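# Hang a hose on two wall hooks

## Task

Put the hose over both of the wall's hooks so that, at the end, it hangs by itself without moving and without touching the floor. Then open the grippers and take the robot away from it. The robot must not tip over or be left leaning, and the hose must not rely on the robot to stay up.

## Robot and tools

ROBOT. A two-wheeled base that can only drive straight or spin in place, with casters. On it a lifting column carries a head with two cameras and two six-joint arms, each ending in a two-finger gripper. Shoulder height S = 0.90 m + column_m. Folded, as at the start, the robot is 0.73 m long, 0.62 m wide and S + 0.43 m tall, with its front 0.40 m ahead of the column.

FRAMES. Base frame: origin on the floor between the drive wheels, below the column; x forward, y left, z up. left_hand and right_hand are given in it. Each is the point where the fingers meet; the tips extend 8 mm past it. quat_wxyz maps (0, 0, 1) onto the finger direction, and the hand's y axis runs along the opening. The odometry frame is the base frame as it was when the scene began.

TOOLS.
execute_actions: "actions" is a list holding zero or one action; an empty list only reports. An action may contain "base", "joints" and "speeds", which start together. "base" holds exactly one relative move from where the base currently is: {"translate_m": d}, metres, -3 to 3, positive forward; or {"rotate_rad": d}, radians, -3.2 to 3.2, positive is a left (counter-clockwise) turn. "joints" is one object keyed by joint name, each value an absolute target: column_m 0 to 0.8 m; head_tilt_rad -0.61 to 1.308 (0 about level, positive tilts down); for each of left_ and right_: joint1_rad -2.879 to 2.879, joint2_rad 0 to 3.141, joint3_rad 0 to 3.019, joint4_rad -1.692 to 1.57, joint5_rad -1.57 to 1.57 (hand swings sideways, positive toward the robot's right), joint6_rad -2.094 to 2.094 (hand roll, positive clockwise viewed from behind), gripper_m 0 (closed) to 0.093 m fingertip gap. Joint1 turns the whole arm about a forward axis tipped 0.524 rad up; positive carries the hand forward, down and to the robot's left. "speeds" caps translate_m (0.05 to 0.8 m/s) or rotate_rad (0.1 to 1 rad/s) for that action only; it does not slow the arms. A base move needing over 8.667 s is refused; an action lasts at most 15 s. "cameras" lists cam_head_left, cam_head_right, cam_left_wrist, cam_right_wrist, nav_camera or "all"; omitted means all, [] none. Any unknown key, name or out-of-range number rejects the whole call and nothing moves. Joints you omit may keep pushing toward earlier targets.
wait: seconds, 0 to 10; commands nothing and reports like an empty action.
zoom_image: camera plus region [x0, y0, x1, y1] in pixels of that camera's latest full image, at most 504 by 504.
read_manual: section "licences"; text only.
finished_scene: scene number; ends the scene for good and reports success.

ARM GEOMETRY. Joint1 at -1.57 (left) or 1.57 (right) with joints 5 and 6 at 0 puts the arm in a forward-facing vertical plane 0.23 m to that side. Let a = joint2 - 0.35, b = 1.05 + joint2 - joint3, c = b - joint4 (c = 1.57 means fingers straight down). The hand is then 0.12 + 0.39 sin a + 0.38 cos b + 0.25 cos c m ahead of the column and S + 0.39 cos a - 0.38 sin b - 0.25 sin c m high. Joints 2, 3, 4 = 0.93, 0.78, 0.14 give 0.60 m ahead, 0.25 m under S. Reality sits up to 5 cm lower and nearer (about 12 cm under heavy or far loads); trust left_hand/right_hand (1 to 3 cm accurate). Reach is about 1 m from the shoulder. Below 0.4 m height the housing blocks hands under 0.45 m ahead; do not move arms with column_m under 0.3. Loads are best held with fingers pointing down steeply; flatter or farther out, the arm sags. Changes under about 0.03 rad (0.08 for joints 2 and 3) may not move anything. For a gentle touch, step about 0.05 rad per call from your last target.

RESULT LINES. base_status and joint_status: done (within tolerance; for the base, wheels turned the commanded amount even if slipping), off_target, contact_stop (column or base only; target dropped), time_out, not_followed (after "joint command not followed" plus a "cause:" line: a self-collision check held back that arm), limit_stop_at_motor_heat. on_its_own covers what you did not command; "held at" is a held target, not a position. base_odometry counts wheel turns. If turned_by_wheels and turned_by_imu differ by over about 4 % and at least 0.05 rad, the base hit or slipped. base_tilt gives forward and right lean in degrees. motor_effort lists left_wheel and right_wheel in percent, peak in brackets. wheel_motors_off = 1 means the wheels are cut for 2 s after about 3 s of hard pushing. A Motor temperatures line lists each arm's joints; MOTOR HOT appears from 85 °C and at 100 °C an OVER-TEMPERATURE FAULT drops that arm. The pictures line names the images in order. A gripper still 0.002 m or more above its closing target is holding something.

RECOVERY. Base stalled: back off 0.05 m before turning. Column halted by a hand touching: it only descends again after rising 0.2 m. Arm held back: move the joints of the triggering action at least 0.05 rad back, or move the other arm away. A blocked arm keeps pressing and heats; resend its reported joint angles as targets to relax it (a loaded arm sinks a little each time).

CAMERAS. Head cameras look ahead, about head_tilt_rad down, from 0.91 to 1.03 m + column_m up. Each wrist camera is 0.10 m behind the fingertips, looking along the fingers tilted 0.62 rad toward the hand's +x; with fingers down and arm ahead it looks slightly back toward the robot. nav_camera sits at the base front, 0.23 m up.

AVOID. Dropping the hose, arms striking or pressing on each other (can end the run), hard pushes into the wall, tipping or leaning the base, overheating, and finishing while still gripping.

Each tool is called after ">>>" as name(argument=value, ...), one argument or row to a line, values as JSON.

## Session

>>> execute_actions(
  actions=[],
)

Scene clock: 0.00 s.
Motor temperatures (°C, as the motors report them): left_arm=[22 23 22 24 25 26] | right_arm=[24 25 25 24 24 26]
base_odometry: x=+0.000 y=+0.000 heading=+0.000 (m, m, rad; odometry frame)
turned_by_wheels: +0.000 (rad since the last result)
turned_by_imu: +0.000 (rad since the last result)
base_tilt: forward=+0.3 right=+0.6 (deg)
base_status: not commanded
joint_positions: column_m=+0.556 head_tilt_rad=+0.874 left_joint1_rad=-1.564 left_joint2_rad=+0.844 left_joint3_rad=+0.442 left_joint4_rad=-0.977 left_joint5_rad=+0.016 left_joint6_rad=+0.106 left_gripper_m=+0.095 right_joint1_rad=+1.563 right_joint2_rad=+0.897 right_joint3_rad=+0.368 right_joint4_rad=-0.948 right_joint5_rad=+0.028 right_joint6_rad=-0.031 right_gripper_m=+0.095
joint_status: not commanded
wheel_motors_off: 0
motor_effort: left_wheel=+0 right_wheel=+4 (%)
left_hand: x=+0.1685 y=+0.2234 z=+1.2562 quat_wxyz=(+0.414, -0.042, -0.909, +0.027) (m; base frame)
right_hand: x=+0.1228 y=-0.2318 z=+1.2624 quat_wxyz=(+0.459, +0.017, -0.888, +0.007) (m; base frame)
pictures: cam_head_left, cam_head_right, cam_left_wrist, cam_right_wrist, nav_camera
Images, in order (width x height): cam_head_left 672x504, cam_head_right 672x504, cam_left_wrist 504x504, cam_right_wrist 504x504, nav_camera 672x504.

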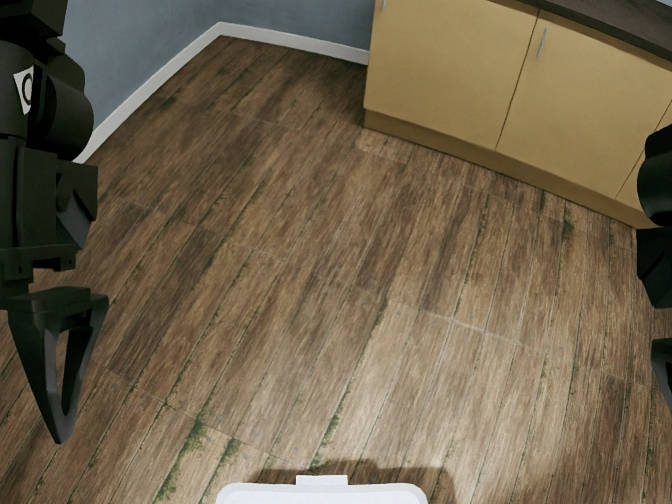

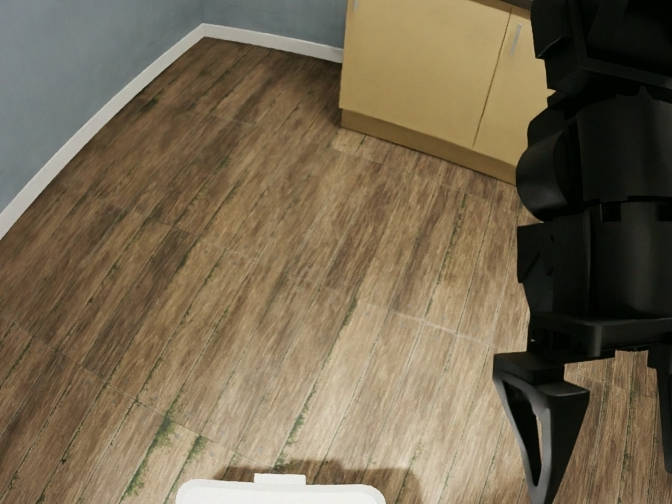

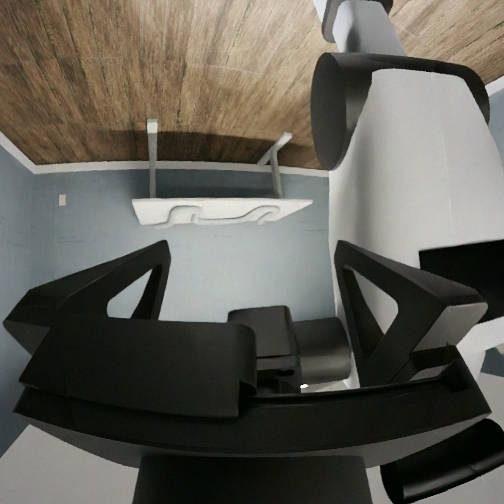

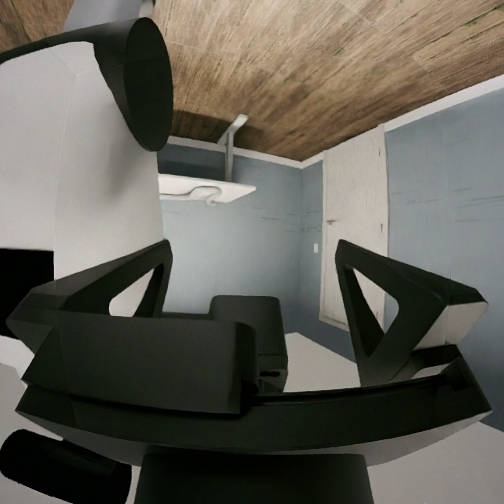

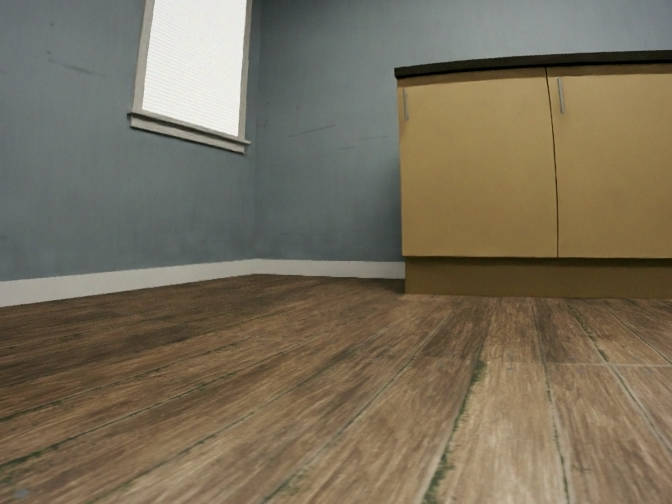

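Table with hose behind. Turn around.

>>> execute_actions(
  actions=[
    {"base":{"rotate_rad":3.14},"joints":{"head_tilt_rad":0.5}},
  ],
  cameras=["cam_head_left","nav_camera"],
)

Scene clock: 4.77 s.
Motor temperatures (°C, as the motors report them): left_arm=[22 23 22 24 25 26] | right_arm=[24 25 25 24 24 26]
base_odometry: x=+0.000 y=+0.000 heading=+3.139 (m, m, rad; odometry frame)
turned_by_wheels: +3.139 (rad since the last result)
turned_by_imu: +3.122 (rad since the last result)
base_tilt: forward=+0.3 right=+0.6 (deg)
base_status: done
joint_positions: column_m=+0.556 head_tilt_rad=+0.518 left_joint1_rad=-1.564 left_joint2_rad=+0.844 left_joint3_rad=+0.442 left_joint4_rad=-0.977 left_joint5_rad=+0.016 left_joint6_rad=+0.106 left_gripper_m=+0.095 right_joint1_rad=+1.563 right_joint2_rad=+0.897 right_joint3_rad=+0.368 right_joint4_rad=-0.948 right_joint5_rad=+0.028 right_joint6_rad=-0.031 right_gripper_m=+0.095
joint_status: all done
wheel_motors_off: 0
motor_effort: left_wheel=-2(33) right_wheel=+2(38) (%)
left_hand: x=+0.1685 y=+0.2234 z=+1.2562 quat_wxyz=(+0.414, -0.042, -0.909, +0.027) (m; base frame)
right_hand: x=+0.1228 y=-0.2318 z=+1.2624 quat_wxyz=(+0.459, +0.017, -0.888, +0.007) (m; base frame)
pictures: cam_head_left, nav_camera
Images, in order (width x height): cam_head_left 672x504, nav_camera 672x504.

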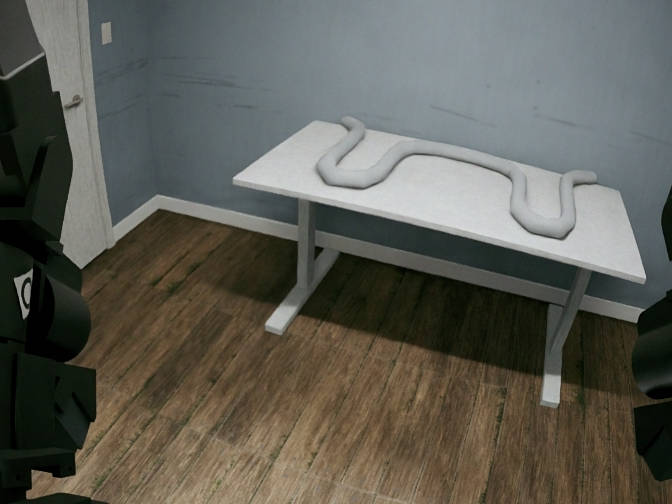

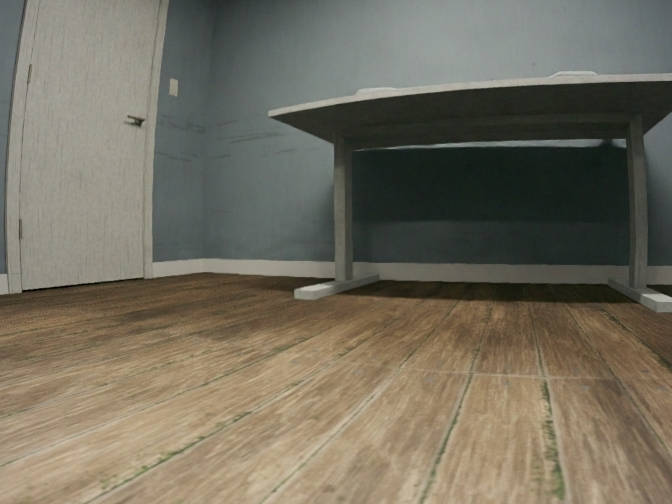

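>>> execute_actions(
  actions=[
    {"base":{"rotate_rad":-1.0},"joints":{"head_tilt_rad":0.1}},
  ],
  cameras=["cam_head_left","nav_camera"],
)

>>> execute_actions(
  actions=[
    {"base":{"rotate_rad":-1.0}},
  ],
  cameras=["cam_head_left","nav_camera"],
)

>>> execute_actions(
  actions=[
    {"base":{"rotate_rad":-1.0}},
  ],
  cameras=["cam_head_left","nav_camera"],
)

>>> execute_actions(
  actions=[
    {"base":{"rotate_rad":-1.0}},
  ],
  cameras=["cam_head_left","nav_camera"],
)

>>> execute_actions(
  actions=[
    {"base":{"rotate_rad":-1.0}},
  ],
  cameras=["cam_head_left","nav_camera"],
)

Scene clock: 8.50 s.
Motor temperatures (°C, as the motors report them): left_arm=[22 23 22 24 25 26] | right_arm=[24 25 25 24 24 26]
base_odometry: x=+0.000 y=+0.000 heading=+2.140 (m, m, rad; odometry frame)
turned_by_wheels: -0.999 (rad since the last result)
turned_by_imu: -0.992 (rad since the last result)
base_tilt: forward=+0.3 right=+0.5 (deg)
base_status: done
joint_positions: column_m=+0.556 head_tilt_rad=+0.120 left_joint1_rad=-1.564 left_joint2_rad=+0.844 left_joint3_rad=+0.443 left_joint4_rad=-0.977 left_joint5_rad=+0.016 left_joint6_rad=+0.106 left_gripper_m=+0.095 right_joint1_rad=+1.563 right_joint2_rad=+0.897 right_joint3_rad=+0.368 right_joint4_rad=-0.948 right_joint5_rad=+0.028 right_joint6_rad=-0.031 right_gripper_m=+0.095
joint_status: all done
wheel_motors_off: 0
motor_effort: left_wheel=+2(26) right_wheel=+1(23) (%)
left_hand: x=+0.1689 y=+0.2234 z=+1.2561 quat_wxyz=(+0.413, -0.042, -0.909, +0.027) (m; base frame)
right_hand: x=+0.1228 y=-0.2318 z=+1.2624 quat_wxyz=(+0.459, +0.017, -0.888, +0.007) (m; base frame)
pictures: cam_head_left, nav_camera
Images, in order (width x height): cam_head_left 672x504, nav_camera 672x504.

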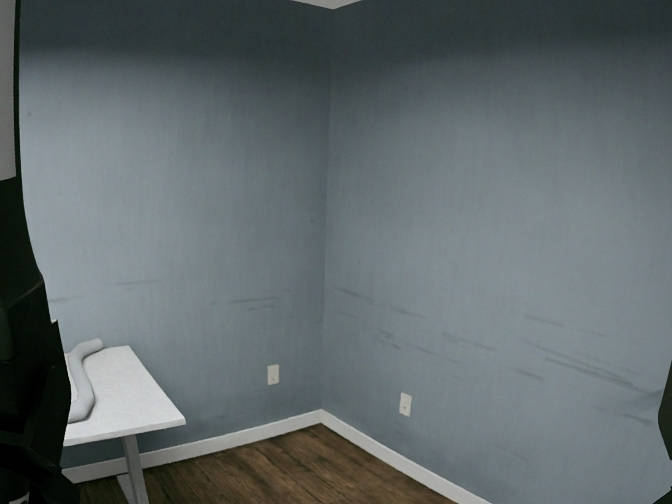

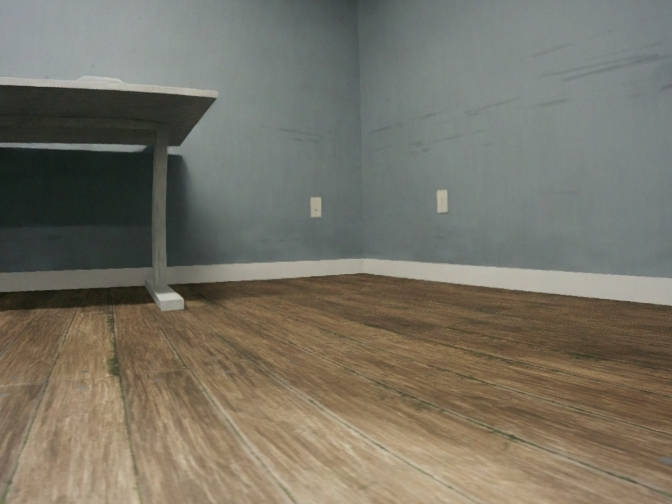

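Scene clock: 10.83 s.
Motor temperatures (°C, as the motors report them): left_arm=[22 23 22 24 25 26] | right_arm=[24 25 25 24 24 26]
base_odometry: x=+0.000 y=+0.000 heading=+1.141 (m, m, rad; odometry frame)
turned_by_wheels: -0.999 (rad since the last result)
turned_by_imu: -0.992 (rad since the last result)
base_tilt: forward=+0.2 right=+0.6 (deg)
base_status: done
joint_positions: column_m=+0.556 head_tilt_rad=+0.120 left_joint1_rad=-1.564 left_joint2_rad=+0.844 left_joint3_rad=+0.443 left_joint4_rad=-0.977 left_joint5_rad=+0.016 left_joint6_rad=+0.106 left_gripper_m=+0.095 right_joint1_rad=+1.563 right_joint2_rad=+0.897 right_joint3_rad=+0.368 right_joint4_rad=-0.948 right_joint5_rad=+0.028 right_joint6_rad=-0.031 right_gripper_m=+0.095
joint_status: not commanded
wheel_motors_off: 0
motor_effort: left_wheel=+2(43) right_wheel=-2(35) (%)
left_hand: x=+0.1693 y=+0.2234 z=+1.2560 quat_wxyz=(+0.413, -0.042, -0.909, +0.027) (m; base frame)
right_hand: x=+0.1228 y=-0.2318 z=+1.2624 quat_wxyz=(+0.459, +0.017, -0.888, +0.007) (m; base frame)
pictures: cam_head_left, nav_camera
Images, in order (width x height): cam_head_left 672x504, nav_camera 672x504.

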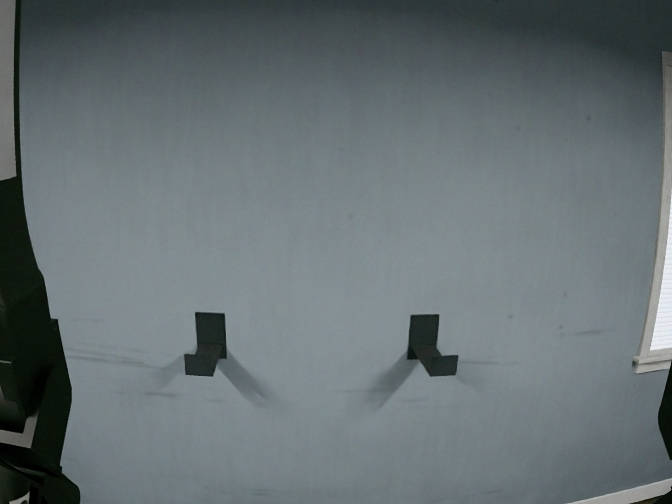

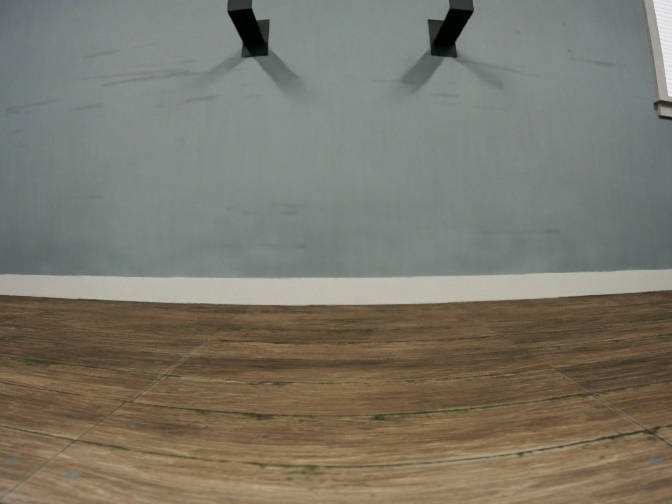

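Scene clock: 13.17 s.
Motor temperatures (°C, as the motors report them): left_arm=[22 23 22 24 25 26] | right_arm=[24 25 25 24 24 26]
base_odometry: x=+0.000 y=+0.000 heading=+0.142 (m, m, rad; odometry frame)
turned_by_wheels: -0.999 (rad since the last result)
turned_by_imu: -0.994 (rad since the last result)
base_tilt: forward=+0.3 right=+0.5 (deg)
base_status: done
joint_positions: column_m=+0.556 head_tilt_rad=+0.120 left_joint1_rad=-1.564 left_joint2_rad=+0.844 left_joint3_rad=+0.443 left_joint4_rad=-0.977 left_joint5_rad=+0.016 left_joint6_rad=+0.106 left_gripper_m=+0.095 right_joint1_rad=+1.563 right_joint2_rad=+0.897 right_joint3_rad=+0.368 right_joint4_rad=-0.948 right_joint5_rad=+0.028 right_joint6_rad=-0.031 right_gripper_m=+0.095
joint_status: not commanded
wheel_motors_off: 0
motor_effort: left_wheel=+2(30) right_wheel=-2(24) (%)
left_hand: x=+0.1693 y=+0.2234 z=+1.2560 quat_wxyz=(+0.413, -0.042, -0.909, +0.027) (m; base frame)
right_hand: x=+0.1228 y=-0.2318 z=+1.2624 quat_wxyz=(+0.459, +0.017, -0.888, +0.007) (m; base frame)
pictures: cam_head_left, nav_camera
Images, in order (width x height): cam_head_left 672x504, nav_camera 672x504.

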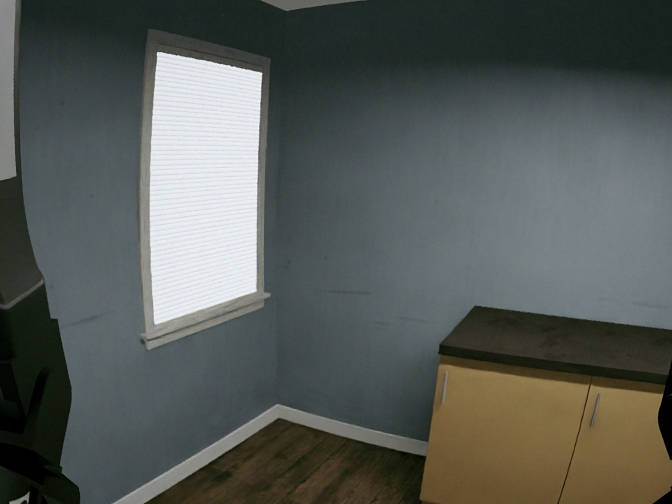

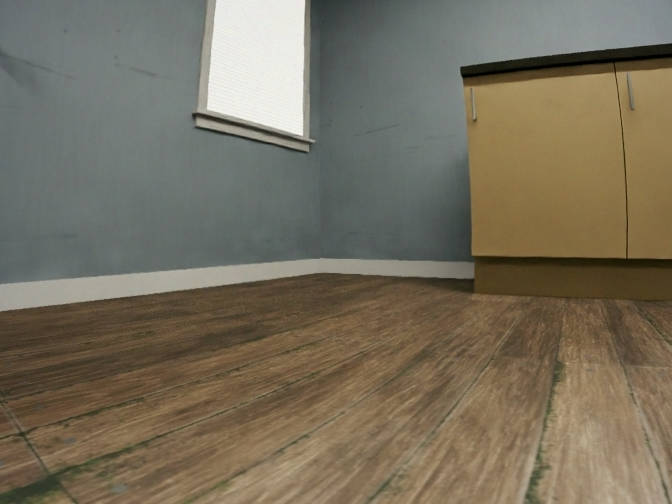

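Scene clock: 15.50 s.
Motor temperatures (°C, as the motors report them): left_arm=[22 23 22 24 25 26] | right_arm=[24 25 25 24 24 26]
base_odometry: x=+0.000 y=+0.000 heading=-0.857 (m, m, rad; odometry frame)
turned_by_wheels: -0.999 (rad since the last result)
turned_by_imu: -0.994 (rad since the last result)
base_tilt: forward=+0.3 right=+0.6 (deg)
base_status: done
joint_positions: column_m=+0.556 head_tilt_rad=+0.120 left_joint1_rad=-1.564 left_joint2_rad=+0.844 left_joint3_rad=+0.443 left_joint4_rad=-0.977 left_joint5_rad=+0.016 left_joint6_rad=+0.106 left_gripper_m=+0.095 right_joint1_rad=+1.563 right_joint2_rad=+0.897 right_joint3_rad=+0.368 right_joint4_rad=-0.948 right_joint5_rad=+0.028 right_joint6_rad=-0.031 right_gripper_m=+0.095
joint_status: not commanded
wheel_motors_off: 0
motor_effort: left_wheel=+2(29) right_wheel=-3(24) (%)
left_hand: x=+0.1693 y=+0.2234 z=+1.2560 quat_wxyz=(+0.413, -0.042, -0.909, +0.027) (m; base frame)
right_hand: x=+0.1228 y=-0.2318 z=+1.2624 quat_wxyz=(+0.459, +0.017, -0.888, +0.007) (m; base frame)
pictures: cam_head_left, nav_camera
Images, in order (width x height): cam_head_left 672x504, nav_camera 672x504.

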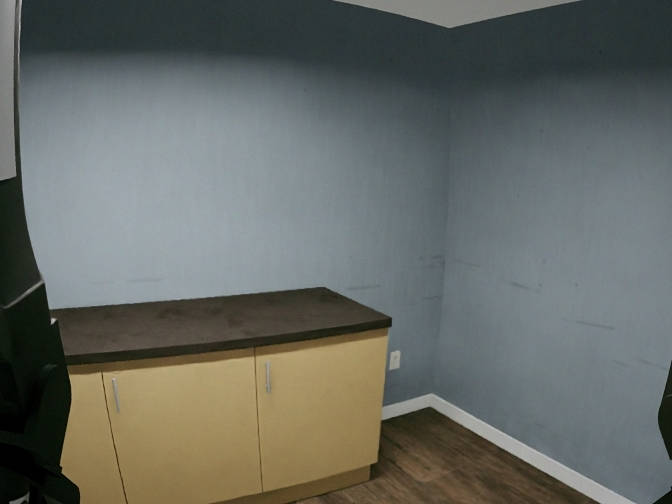

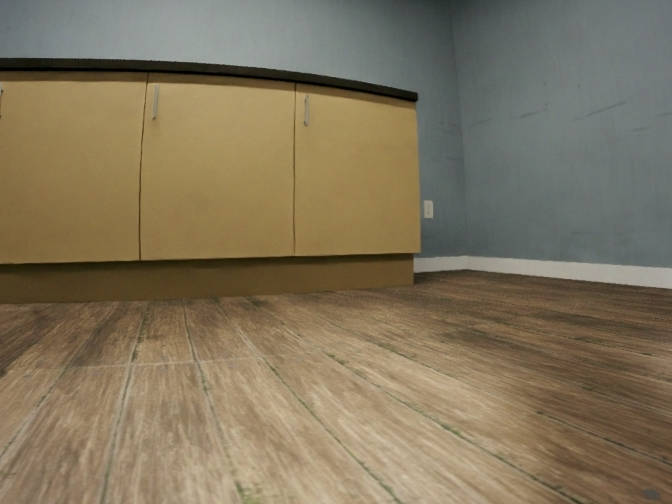

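Scene clock: 17.83 s.
Motor temperatures (°C, as the motors report them): left_arm=[22 23 22 24 25 26] | right_arm=[24 25 25 24 24 26]
base_odometry: x=+0.000 y=+0.000 heading=-1.857 (m, m, rad; odometry frame)
turned_by_wheels: -0.999 (rad since the last result)
turned_by_imu: -0.994 (rad since the last result)
base_tilt: forward=+0.3 right=+0.6 (deg)
base_status: done
joint_positions: column_m=+0.556 head_tilt_rad=+0.120 left_joint1_rad=-1.564 left_joint2_rad=+0.844 left_joint3_rad=+0.443 left_joint4_rad=-0.977 left_joint5_rad=+0.016 left_joint6_rad=+0.106 left_gripper_m=+0.095 right_joint1_rad=+1.563 right_joint2_rad=+0.897 right_joint3_rad=+0.368 right_joint4_rad=-0.948 right_joint5_rad=+0.028 right_joint6_rad=-0.031 right_gripper_m=+0.095
joint_status: not commanded
wheel_motors_off: 0
motor_effort: left_wheel=+2(31) right_wheel=-1(22) (%)
left_hand: x=+0.1691 y=+0.2234 z=+1.2561 quat_wxyz=(+0.413, -0.042, -0.909, +0.027) (m; base frame)
right_hand: x=+0.1228 y=-0.2318 z=+1.2624 quat_wxyz=(+0.459, +0.017, -0.888, +0.007) (m; base frame)
pictures: cam_head_left, nav_camera
Images, in order (width x height): cam_head_left 672x504, nav_camera 672x504.

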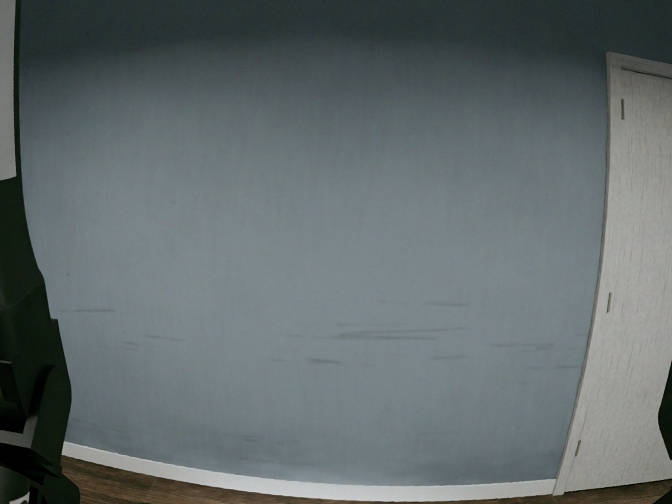

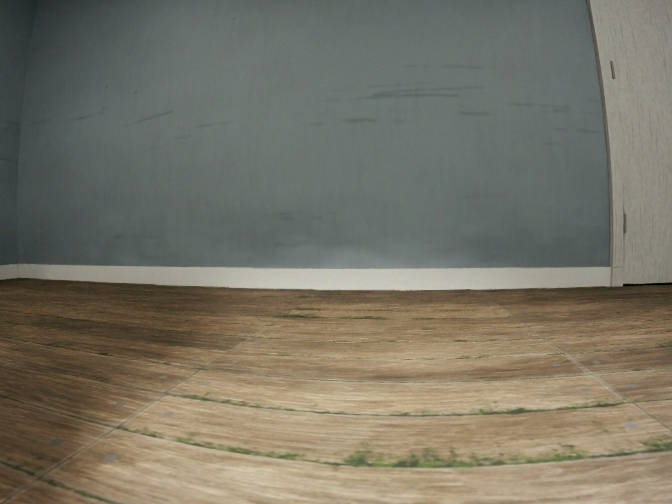

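>>> execute_actions(
  actions=[
    {"base":{"rotate_rad":-1.2},"joints":{"head_tilt_rad":0.7}},
  ],
  cameras=[],
)

>>> execute_actions(
  actions=[
    {"base":{"translate_m":0.75}},
  ],
  cameras=[],
)

>>> execute_actions(
  actions=[
    {"base":{"rotate_rad":-0.5}},
  ],
  cameras=["cam_head_left","cam_head_right"],
)

Scene clock: 23.97 s.
Motor temperatures (°C, as the motors report them): left_arm=[22 23 22 24 25 26] | right_arm=[24 25 25 24 24 26]
base_odometry: x=+0.000 y=+0.000 heading=-3.056 (m, m, rad; odometry frame)
turned_by_wheels: -1.199 (rad since the last result)
turned_by_imu: -1.193 (rad since the last result)
base_tilt: forward=+0.3 right=+0.6 (deg)
base_status: done
joint_positions: column_m=+0.556 head_tilt_rad=+0.703 left_joint1_rad=-1.564 left_joint2_rad=+0.844 left_joint3_rad=+0.443 left_joint4_rad=-0.977 left_joint5_rad=+0.016 left_joint6_rad=+0.106 left_gripper_m=+0.095 right_joint1_rad=+1.563 right_joint2_rad=+0.897 right_joint3_rad=+0.368 right_joint4_rad=-0.948 right_joint5_rad=+0.028 right_joint6_rad=-0.031 right_gripper_m=+0.095
joint_status: all done
wheel_motors_off: 0
motor_effort: left_wheel=+2(28) right_wheel=+2(27) (%)
left_hand: x=+0.1691 y=+0.2234 z=+1.2561 quat_wxyz=(+0.413, -0.042, -0.909, +0.027) (m; base frame)
right_hand: x=+0.1228 y=-0.2318 z=+1.2624 quat_wxyz=(+0.459, +0.017, -0.888, +0.007) (m; base frame)
pictures: none
No camera images: the call's "cameras" was empty. Leave "cameras" out to get every camera's image.

Scene clock: 27.00 s.
Motor temperatures (°C, as the motors report them): left_arm=[22 23 22 24 25 26] | right_arm=[24 25 25 24 24 26]
base_odometry: x=-0.747 y=-0.064 heading=-3.056 (m, m, rad; odometry frame)
turned_by_wheels: +0.000 (rad since the last result)
turned_by_imu: -0.002 (rad since the last result)
base_tilt: forward=+0.3 right=+0.5 (deg)
base_status: done
joint_positions: column_m=+0.556 head_tilt_rad=+0.703 left_joint1_rad=-1.564 left_joint2_rad=+0.844 left_joint3_rad=+0.443 left_joint4_rad=-0.977 left_joint5_rad=+0.016 left_joint6_rad=+0.106 left_gripper_m=+0.095 right_joint1_rad=+1.563 right_joint2_rad=+0.896 right_joint3_rad=+0.369 right_joint4_rad=-0.948 right_joint5_rad=+0.028 right_joint6_rad=-0.031 right_gripper_m=+0.095
joint_status: not commanded
wheel_motors_off: 0
motor_effort: left_wheel=+0(49) right_wheel=-3(39) (%)
left_hand: x=+0.1693 y=+0.2234 z=+1.2560 quat_wxyz=(+0.413, -0.042, -0.909, +0.027) (m; base frame)
right_hand: x=+0.1236 y=-0.2318 z=+1.2621 quat_wxyz=(+0.458, +0.017, -0.889, +0.007) (m; base frame)
pictures: none
No camera images: the call's "cameras" was empty. Leave "cameras" out to get every camera's image.

Scene clock: 28.73 s.
Motor temperatures (°C, as the motors report them): left_arm=[22 23 22 24 25 26] | right_arm=[24 25 25 24 24 26]
base_odometry: x=-0.747 y=-0.064 heading=+2.728 (m, m, rad; odometry frame)
turned_by_wheels: -0.499 (rad since the last result)
turned_by_imu: -0.493 (rad since the last result)
base_tilt: forward=+0.3 right=+0.6 (deg)
base_status: done
joint_positions: column_m=+0.556 head_tilt_rad=+0.703 left_joint1_rad=-1.564 left_joint2_rad=+0.844 left_joint3_rad=+0.443 left_joint4_rad=-0.977 left_joint5_rad=+0.016 left_joint6_rad=+0.106 left_gripper_m=+0.095 right_joint1_rad=+1.563 right_joint2_rad=+0.896 right_joint3_rad=+0.369 right_joint4_rad=-0.948 right_joint5_rad=+0.028 right_joint6_rad=-0.031 right_gripper_m=+0.095
joint_status: not commanded
wheel_motors_off: 0
motor_effort: left_wheel=+2(39) right_wheel=+0(39) (%)
left_hand: x=+0.1693 y=+0.2234 z=+1.2560 quat_wxyz=(+0.413, -0.042, -0.909, +0.027) (m; base frame)
right_hand: x=+0.1236 y=-0.2318 z=+1.2621 quat_wxyz=(+0.458, +0.017, -0.889, +0.007) (m; base frame)
pictures: cam_head_left, cam_head_right
Images, in order (width x height): cam_head_left 672x504, cam_head_right 672x504.

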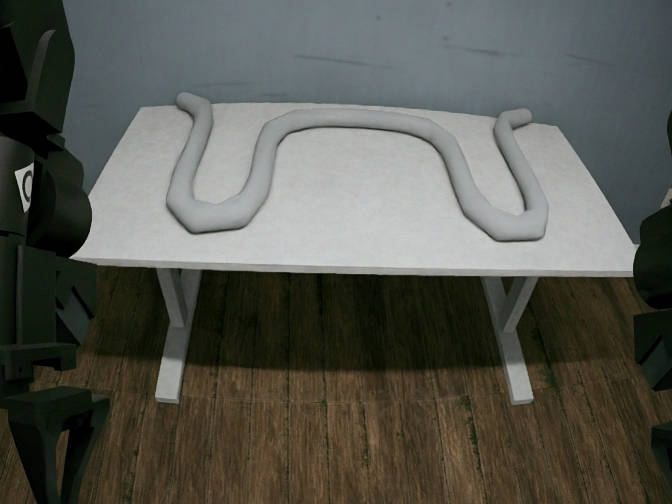

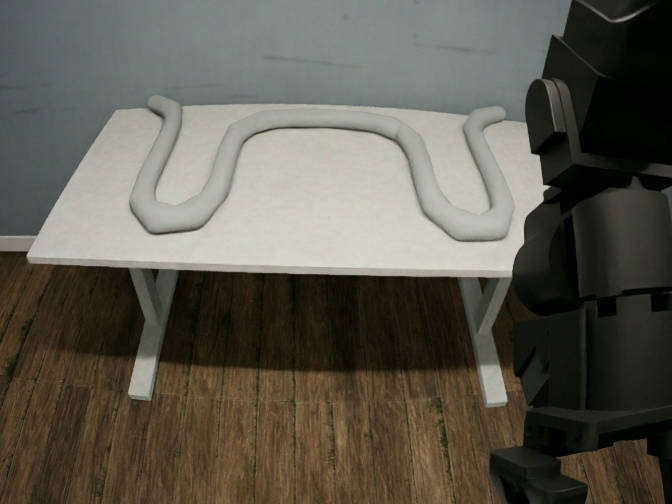

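>>> execute_actions(
  actions=[
    {"base":{"translate_m":0.6},"joints":{"head_tilt_rad":1.1,"left_joint1_rad":-1.3,"left_joint2_rad":0.93,"left_joint3_rad":0.78,"left_joint4_rad":-0.37,"left_joint5_rad":0,"left_joint6_rad":1.57,"right_joint1_rad":1.4,"right_joint2_rad":0.93,"right_joint3_rad":0.78,"right_joint4_rad":-0.37,"right_joint5_rad":0,"right_joint6_rad":1.57}},
  ],
)

Scene clock: 34.47 s.
Motor temperatures (°C, as the motors report them): left_arm=[22 23 22 24 25 26] | right_arm=[24 25 25 24 24 26]
base_odometry: x=-1.297 y=+0.177 heading=+2.728 (m, m, rad; odometry frame)
turned_by_wheels: +0.000 (rad since the last result)
turned_by_imu: -0.001 (rad since the last result)
base_tilt: forward=+0.3 right=+0.6 (deg)
base_status: done
joint_positions: column_m=+0.556 head_tilt_rad=+1.099 left_joint1_rad=-1.293 left_joint2_rad=+0.931 left_joint3_rad=+0.777 left_joint4_rad=-0.379 left_joint5_rad=+0.002 left_joint6_rad=+1.556 left_gripper_m=+0.095 right_joint1_rad=+1.402 right_joint2_rad=+0.928 right_joint3_rad=+0.784 right_joint4_rad=-0.373 right_joint5_rad=+0.000 right_joint6_rad=+1.554 right_gripper_m=+0.095
joint_status: all done
wheel_motors_off: 0
motor_effort: left_wheel=+0(47) right_wheel=-3(38) (%)
left_hand: x=+0.4638 y=+0.3449 z=+1.1918 quat_wxyz=(+0.087, -0.645, -0.755, -0.081) (m; base frame)
right_hand: x=+0.4754 y=-0.2994 z=+1.1848 quat_wxyz=(-0.054, -0.729, -0.681, +0.050) (m; base frame)
pictures: cam_head_left, cam_head_right, cam_left_wrist, cam_right_wrist, nav_camera
Images, in order (width x height): cam_head_left 672x504, cam_head_right 672x504, cam_left_wrist 504x504, cam_right_wrist 504x504, nav_camera 672x504.

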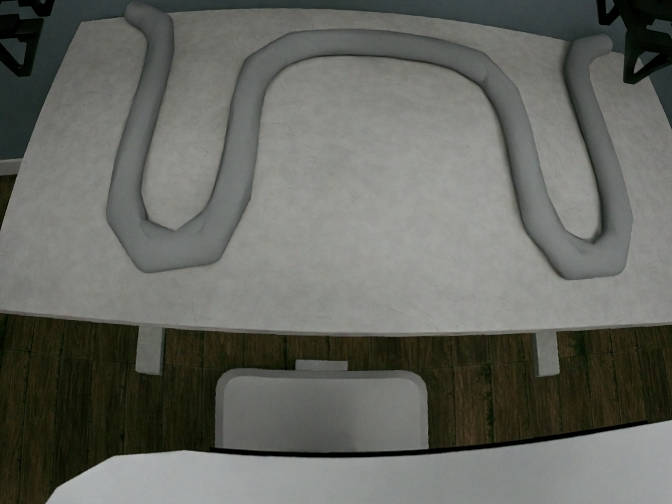

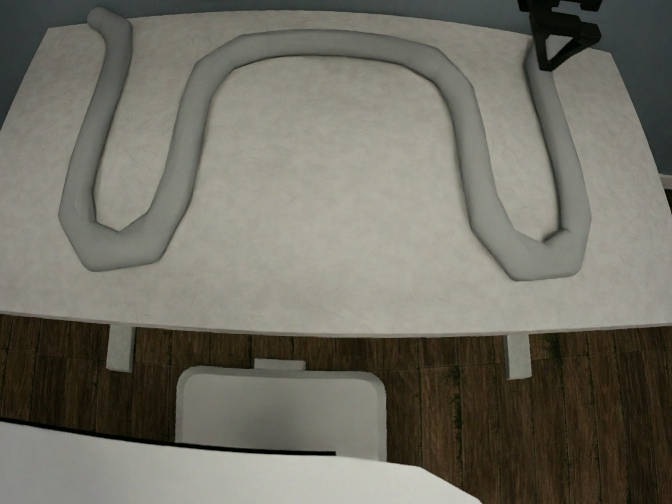

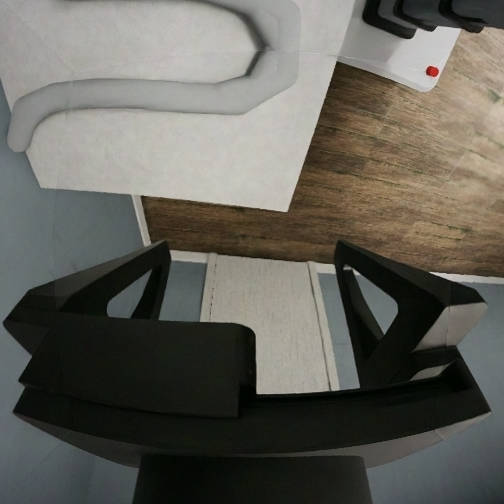

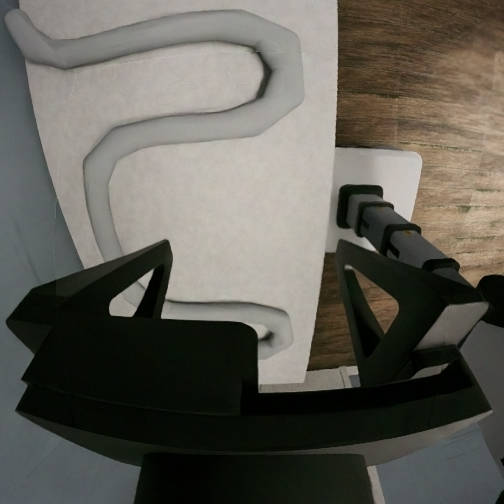

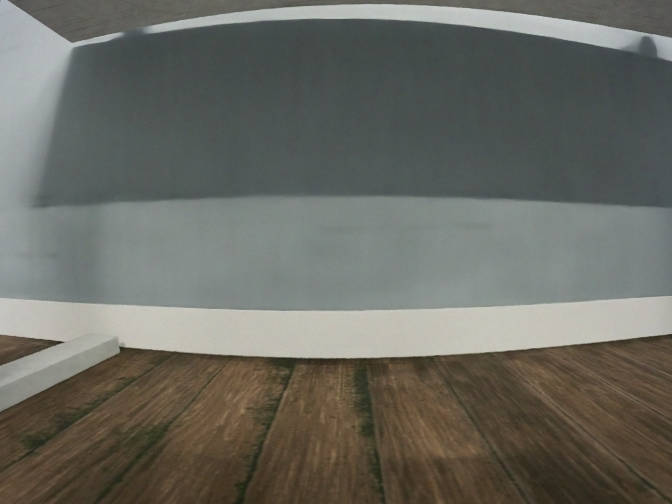

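>>> execute_actions(
  actions=[
    {"base":{"rotate_rad":-0.2},"joints":{"column_m":0.3,"left_joint1_rad":-1.25,"left_joint2_rad":0.88,"left_joint3_rad":0.7,"left_joint4_rad":-0.35,"right_joint1_rad":1.3,"right_joint2_rad":1.15,"right_joint3_rad":1.2,"right_joint4_rad":-0.57}},
  ],
  cameras=["cam_head_left","cam_left_wrist","cam_right_wrist"],
)

Scene clock: 41.10 s.
Motor temperatures (°C, as the motors report them): left_arm=[22 23 22 24 25 26] | right_arm=[24 26 26 24 24 26]
base_odometry: x=-1.297 y=+0.177 heading=+2.529 (m, m, rad; odometry frame)
turned_by_wheels: -0.199 (rad since the last result)
turned_by_imu: -0.195 (rad since the last result)
base_tilt: forward=+0.2 right=+0.6 (deg)
base_status: done
joint_positions: column_m=+0.300 head_tilt_rad=+1.099 left_joint1_rad=-1.245 left_joint2_rad=+0.881 left_joint3_rad=+0.689 left_joint4_rad=-0.359 left_joint5_rad=+0.001 left_joint6_rad=+1.556 left_gripper_m=+0.095 right_joint1_rad=+1.305 right_joint2_rad=+1.150 right_joint3_rad=+1.182 right_joint4_rad=-0.565 right_joint5_rad=+0.000 right_joint6_rad=+1.554 right_gripper_m=+0.095
joint_status: all done
wheel_motors_off: 0
motor_effort: left_wheel=+2(38) right_wheel=-2(38) (%)
left_hand: x=+0.4269 y=+0.3579 z=+0.9453 quat_wxyz=(+0.107, -0.634, -0.761, -0.090) (m; base frame)
right_hand: x=+0.5908 y=-0.3627 z=+0.9147 quat_wxyz=(-0.077, -0.743, -0.660, +0.085) (m; base frame)
pictures: cam_head_left, cam_left_wrist, cam_right_wrist
Images, in order (width x height): cam_head_left 672x504, cam_left_wrist 504x504, cam_right_wrist 504x504.

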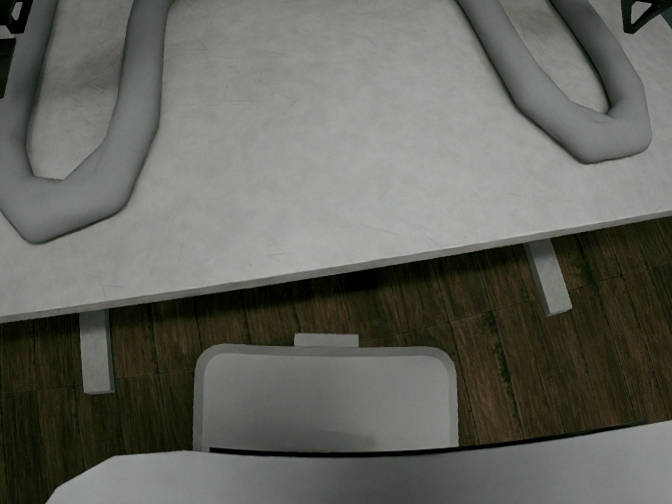

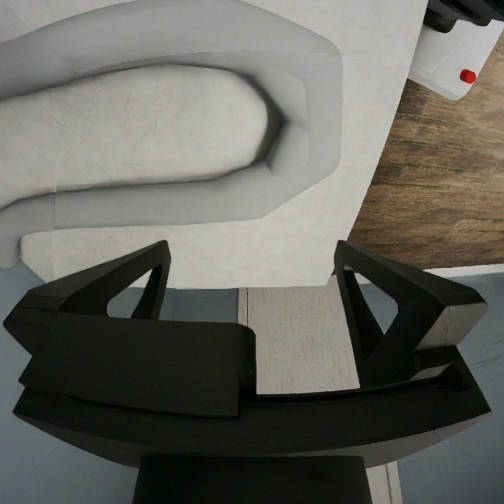

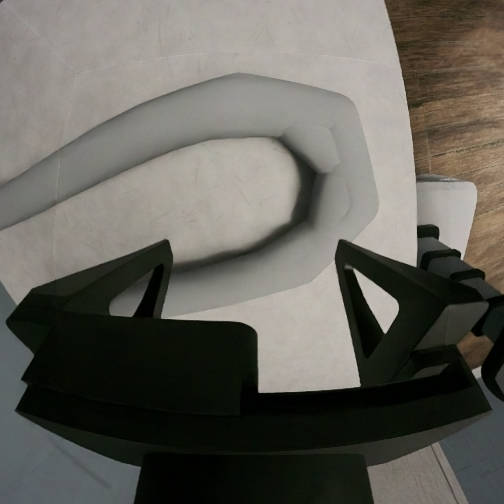

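>>> execute_actions(
  actions=[
    {"joints":{"column_m":0.2,"left_joint1_rad":-1.22,"left_joint2_rad":0.75,"left_joint3_rad":0.55,"left_joint4_rad":-0.33,"right_joint1_rad":1.2,"right_joint2_rad":0.98,"right_joint3_rad":0.86,"right_joint4_rad":-0.4}},
  ],
  cameras=["cam_left_wrist","cam_right_wrist"],
)

Scene clock: 47.33 s.
Motor temperatures (°C, as the motors report them): left_arm=[22 23 22 24 25 26] | right_arm=[24 26 26 24 24 26]
base_odometry: x=-1.297 y=+0.177 heading=+2.529 (m, m, rad; odometry frame)
turned_by_wheels: +0.000 (rad since the last result)
turned_by_imu: +0.000 (rad since the last result)
base_tilt: forward=+0.3 right=+0.6 (deg)
base_status: not commanded
joint_positions: column_m=+0.200 head_tilt_rad=+1.099 left_joint1_rad=-1.222 left_joint2_rad=+0.744 left_joint3_rad=+0.538 left_joint4_rad=-0.338 left_joint5_rad=+0.001 left_joint6_rad=+1.556 left_gripper_m=+0.095 right_joint1_rad=+1.196 right_joint2_rad=+0.984 right_joint3_rad=+0.857 right_joint4_rad=-0.404 right_joint5_rad=+0.001 right_joint6_rad=+1.554 right_gripper_m=+0.095
joint_status: all done
wheel_motors_off: 0
motor_effort: left_wheel=+5(5) right_wheel=-6(7) (%)
left_hand: x=+0.3766 y=+0.3522 z=+0.8678 quat_wxyz=(+0.111, -0.628, -0.763, -0.100) (m; base frame)
right_hand: x=+0.4825 y=-0.3941 z=+0.8411 quat_wxyz=(-0.111, -0.756, -0.634, +0.118) (m; base frame)
pictures: cam_left_wrist, cam_right_wrist
Images, in order (width x height): cam_left_wrist 504x504, cam_right_wrist 504x504.

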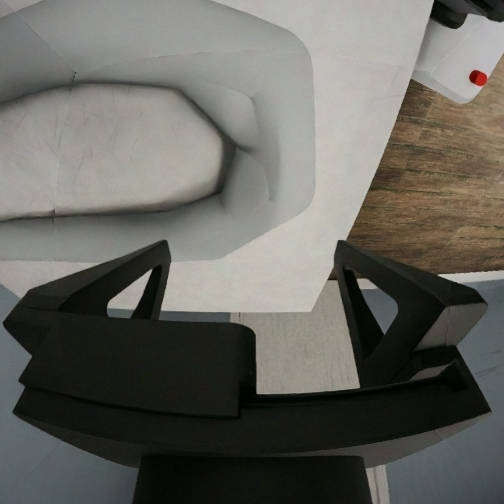

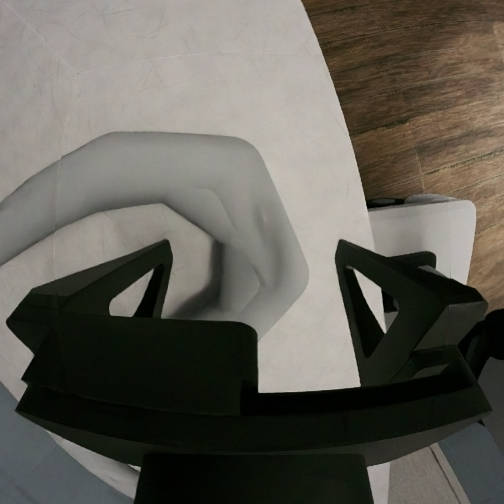

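>>> execute_actions(
  actions=[
    {"joints":{"column_m":0.14,"left_joint1_rad":-1.36}},
  ],
  cameras=["cam_left_wrist","cam_right_wrist"],
)

Scene clock: 49.20 s.
Motor temperatures (°C, as the motors report them): left_arm=[22 23 22 24 25 26] | right_arm=[24 26 26 24 24 26]
base_odometry: x=-1.297 y=+0.177 heading=+2.529 (m, m, rad; odometry frame)
turned_by_wheels: +0.000 (rad since the last result)
turned_by_imu: +0.000 (rad since the last result)
base_tilt: forward=+0.3 right=+0.5 (deg)
base_status: not commanded
joint_positions: column_m=+0.140 head_tilt_rad=+1.099 left_joint1_rad=-1.368 left_joint2_rad=+0.744 left_joint3_rad=+0.538 left_joint4_rad=-0.338 left_joint5_rad=+0.001 left_joint6_rad=+1.556 left_gripper_m=+0.095 right_joint1_rad=+1.196 right_joint2_rad=+0.984 right_joint3_rad=+0.857 right_joint4_rad=-0.404 right_joint5_rad=+0.001 right_joint6_rad=+1.554 right_gripper_m=+0.095
joint_status: all done
wheel_motors_off: 0
motor_effort: left_wheel=+5(5) right_wheel=-6(8) (%)
left_hand: x=+0.3840 y=+0.2997 z=+0.7950 quat_wxyz=(+0.068, -0.662, -0.745, -0.055) (m; base frame)
right_hand: x=+0.4825 y=-0.3941 z=+0.7811 quat_wxyz=(-0.111, -0.756, -0.634, +0.118) (m; base frame)
pictures: cam_left_wrist, cam_right_wrist
Images, in order (width x height): cam_left_wrist 504x504, cam_right_wrist 504x504.

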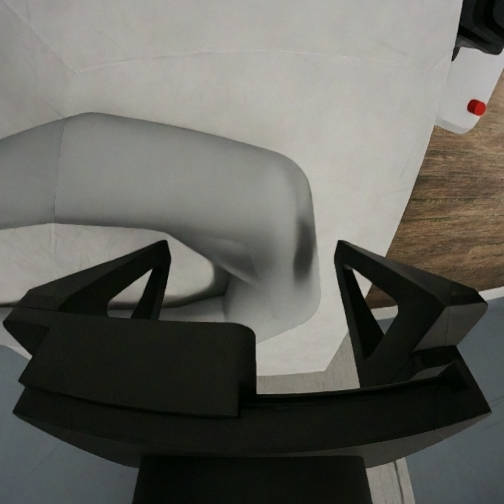

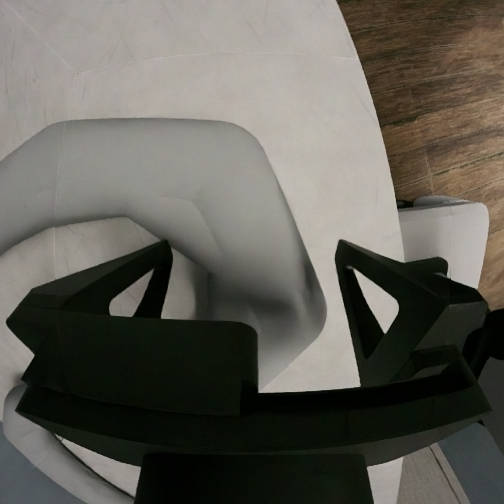

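>>> execute_actions(
  actions=[
    {"joints":{"column_m":0.105}},
  ],
  cameras=[],
)

>>> execute_actions(
  actions=[
    {"joints":{"left_gripper_m":0.0,"right_gripper_m":0.0}},
  ],
  cameras=["cam_left_wrist","cam_right_wrist"],
)

Scene clock: 50.80 s.
Motor temperatures (°C, as the motors report them): left_arm=[22 23 22 24 25 26] | right_arm=[24 26 26 24 24 26]
base_odometry: x=-1.297 y=+0.177 heading=+2.529 (m, m, rad; odometry frame)
turned_by_wheels: +0.000 (rad since the last result)
turned_by_imu: +0.000 (rad since the last result)
base_tilt: forward=+0.3 right=+0.6 (deg)
base_status: not commanded
joint_positions: column_m=+0.105 head_tilt_rad=+1.099 left_joint1_rad=-1.342 left_joint2_rad=+0.733 left_joint3_rad=+0.540 left_joint4_rad=-0.339 left_joint5_rad=-0.015 left_joint6_rad=+1.537 left_gripper_m=+0.095 right_joint1_rad=+1.196 right_joint2_rad=+0.984 right_joint3_rad=+0.857 right_joint4_rad=-0.404 right_joint5_rad=+0.001 right_joint6_rad=+1.554 right_gripper_m=+0.095
joint_status: all done
wheel_motors_off: 0
motor_effort: left_wheel=+7(7) right_wheel=-4(5) (%)
left_hand: x=+0.3860 y=+0.3117 z=+0.7655 quat_wxyz=(+0.077, -0.648, -0.754, -0.073) (m; base frame)
right_hand: x=+0.4825 y=-0.3941 z=+0.7461 quat_wxyz=(-0.111, -0.756, -0.634, +0.118) (m; base frame)
pictures: none
No camera images: the call's "cameras" was empty. Leave "cameras" out to get every camera's image.

Scene clock: 51.53 s.
Motor temperatures (°C, as the motors report them): left_arm=[22 23 22 24 25 26] | right_arm=[24 26 26 24 24 26]
base_odometry: x=-1.297 y=+0.177 heading=+2.529 (m, m, rad; odometry frame)
turned_by_wheels: +0.000 (rad since the last result)
turned_by_imu: +0.000 (rad since the last result)
base_tilt: forward=+0.3 right=+0.6 (deg)
base_status: not commanded
joint_positions: column_m=+0.105 head_tilt_rad=+1.099 left_joint1_rad=-1.341 left_joint2_rad=+0.733 left_joint3_rad=+0.529 left_joint4_rad=-0.345 left_joint5_rad=-0.016 left_joint6_rad=+1.532 left_gripper_m=+0.059 right_joint1_rad=+1.196 right_joint2_rad=+0.983 right_joint3_rad=+0.857 right_joint4_rad=-0.404 right_joint5_rad=-0.002 right_joint6_rad=+1.542 right_gripper_m=+0.062
joint_status: left_gripper_m off_target (ended at +0.059, target +0.000); right_gripper_m off_target (ended at +0.062, target +0.000)
wheel_motors_off: 0
motor_effort: left_wheel=+9(10) right_wheel=-5(7) (%)
left_hand: x=+0.3775 y=+0.3115 z=+0.7641 quat_wxyz=(+0.083, -0.646, -0.756, -0.068) (m; base frame)
right_hand: x=+0.4831 y=-0.3936 z=+0.7463 quat_wxyz=(-0.110, -0.752, -0.639, +0.117) (m; base frame)
pictures: cam_left_wrist, cam_right_wrist
Images, in order (width x height): cam_left_wrist 504x504, cam_right_wrist 504x504.

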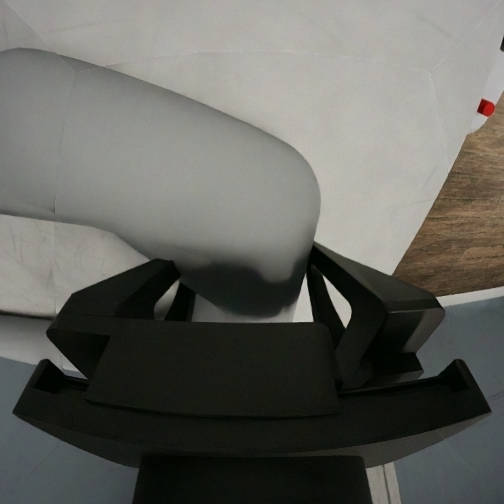

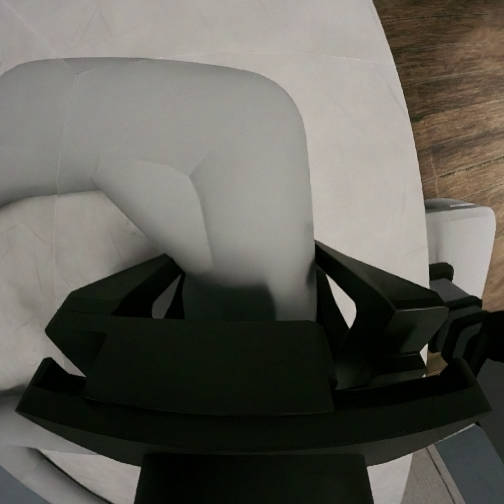

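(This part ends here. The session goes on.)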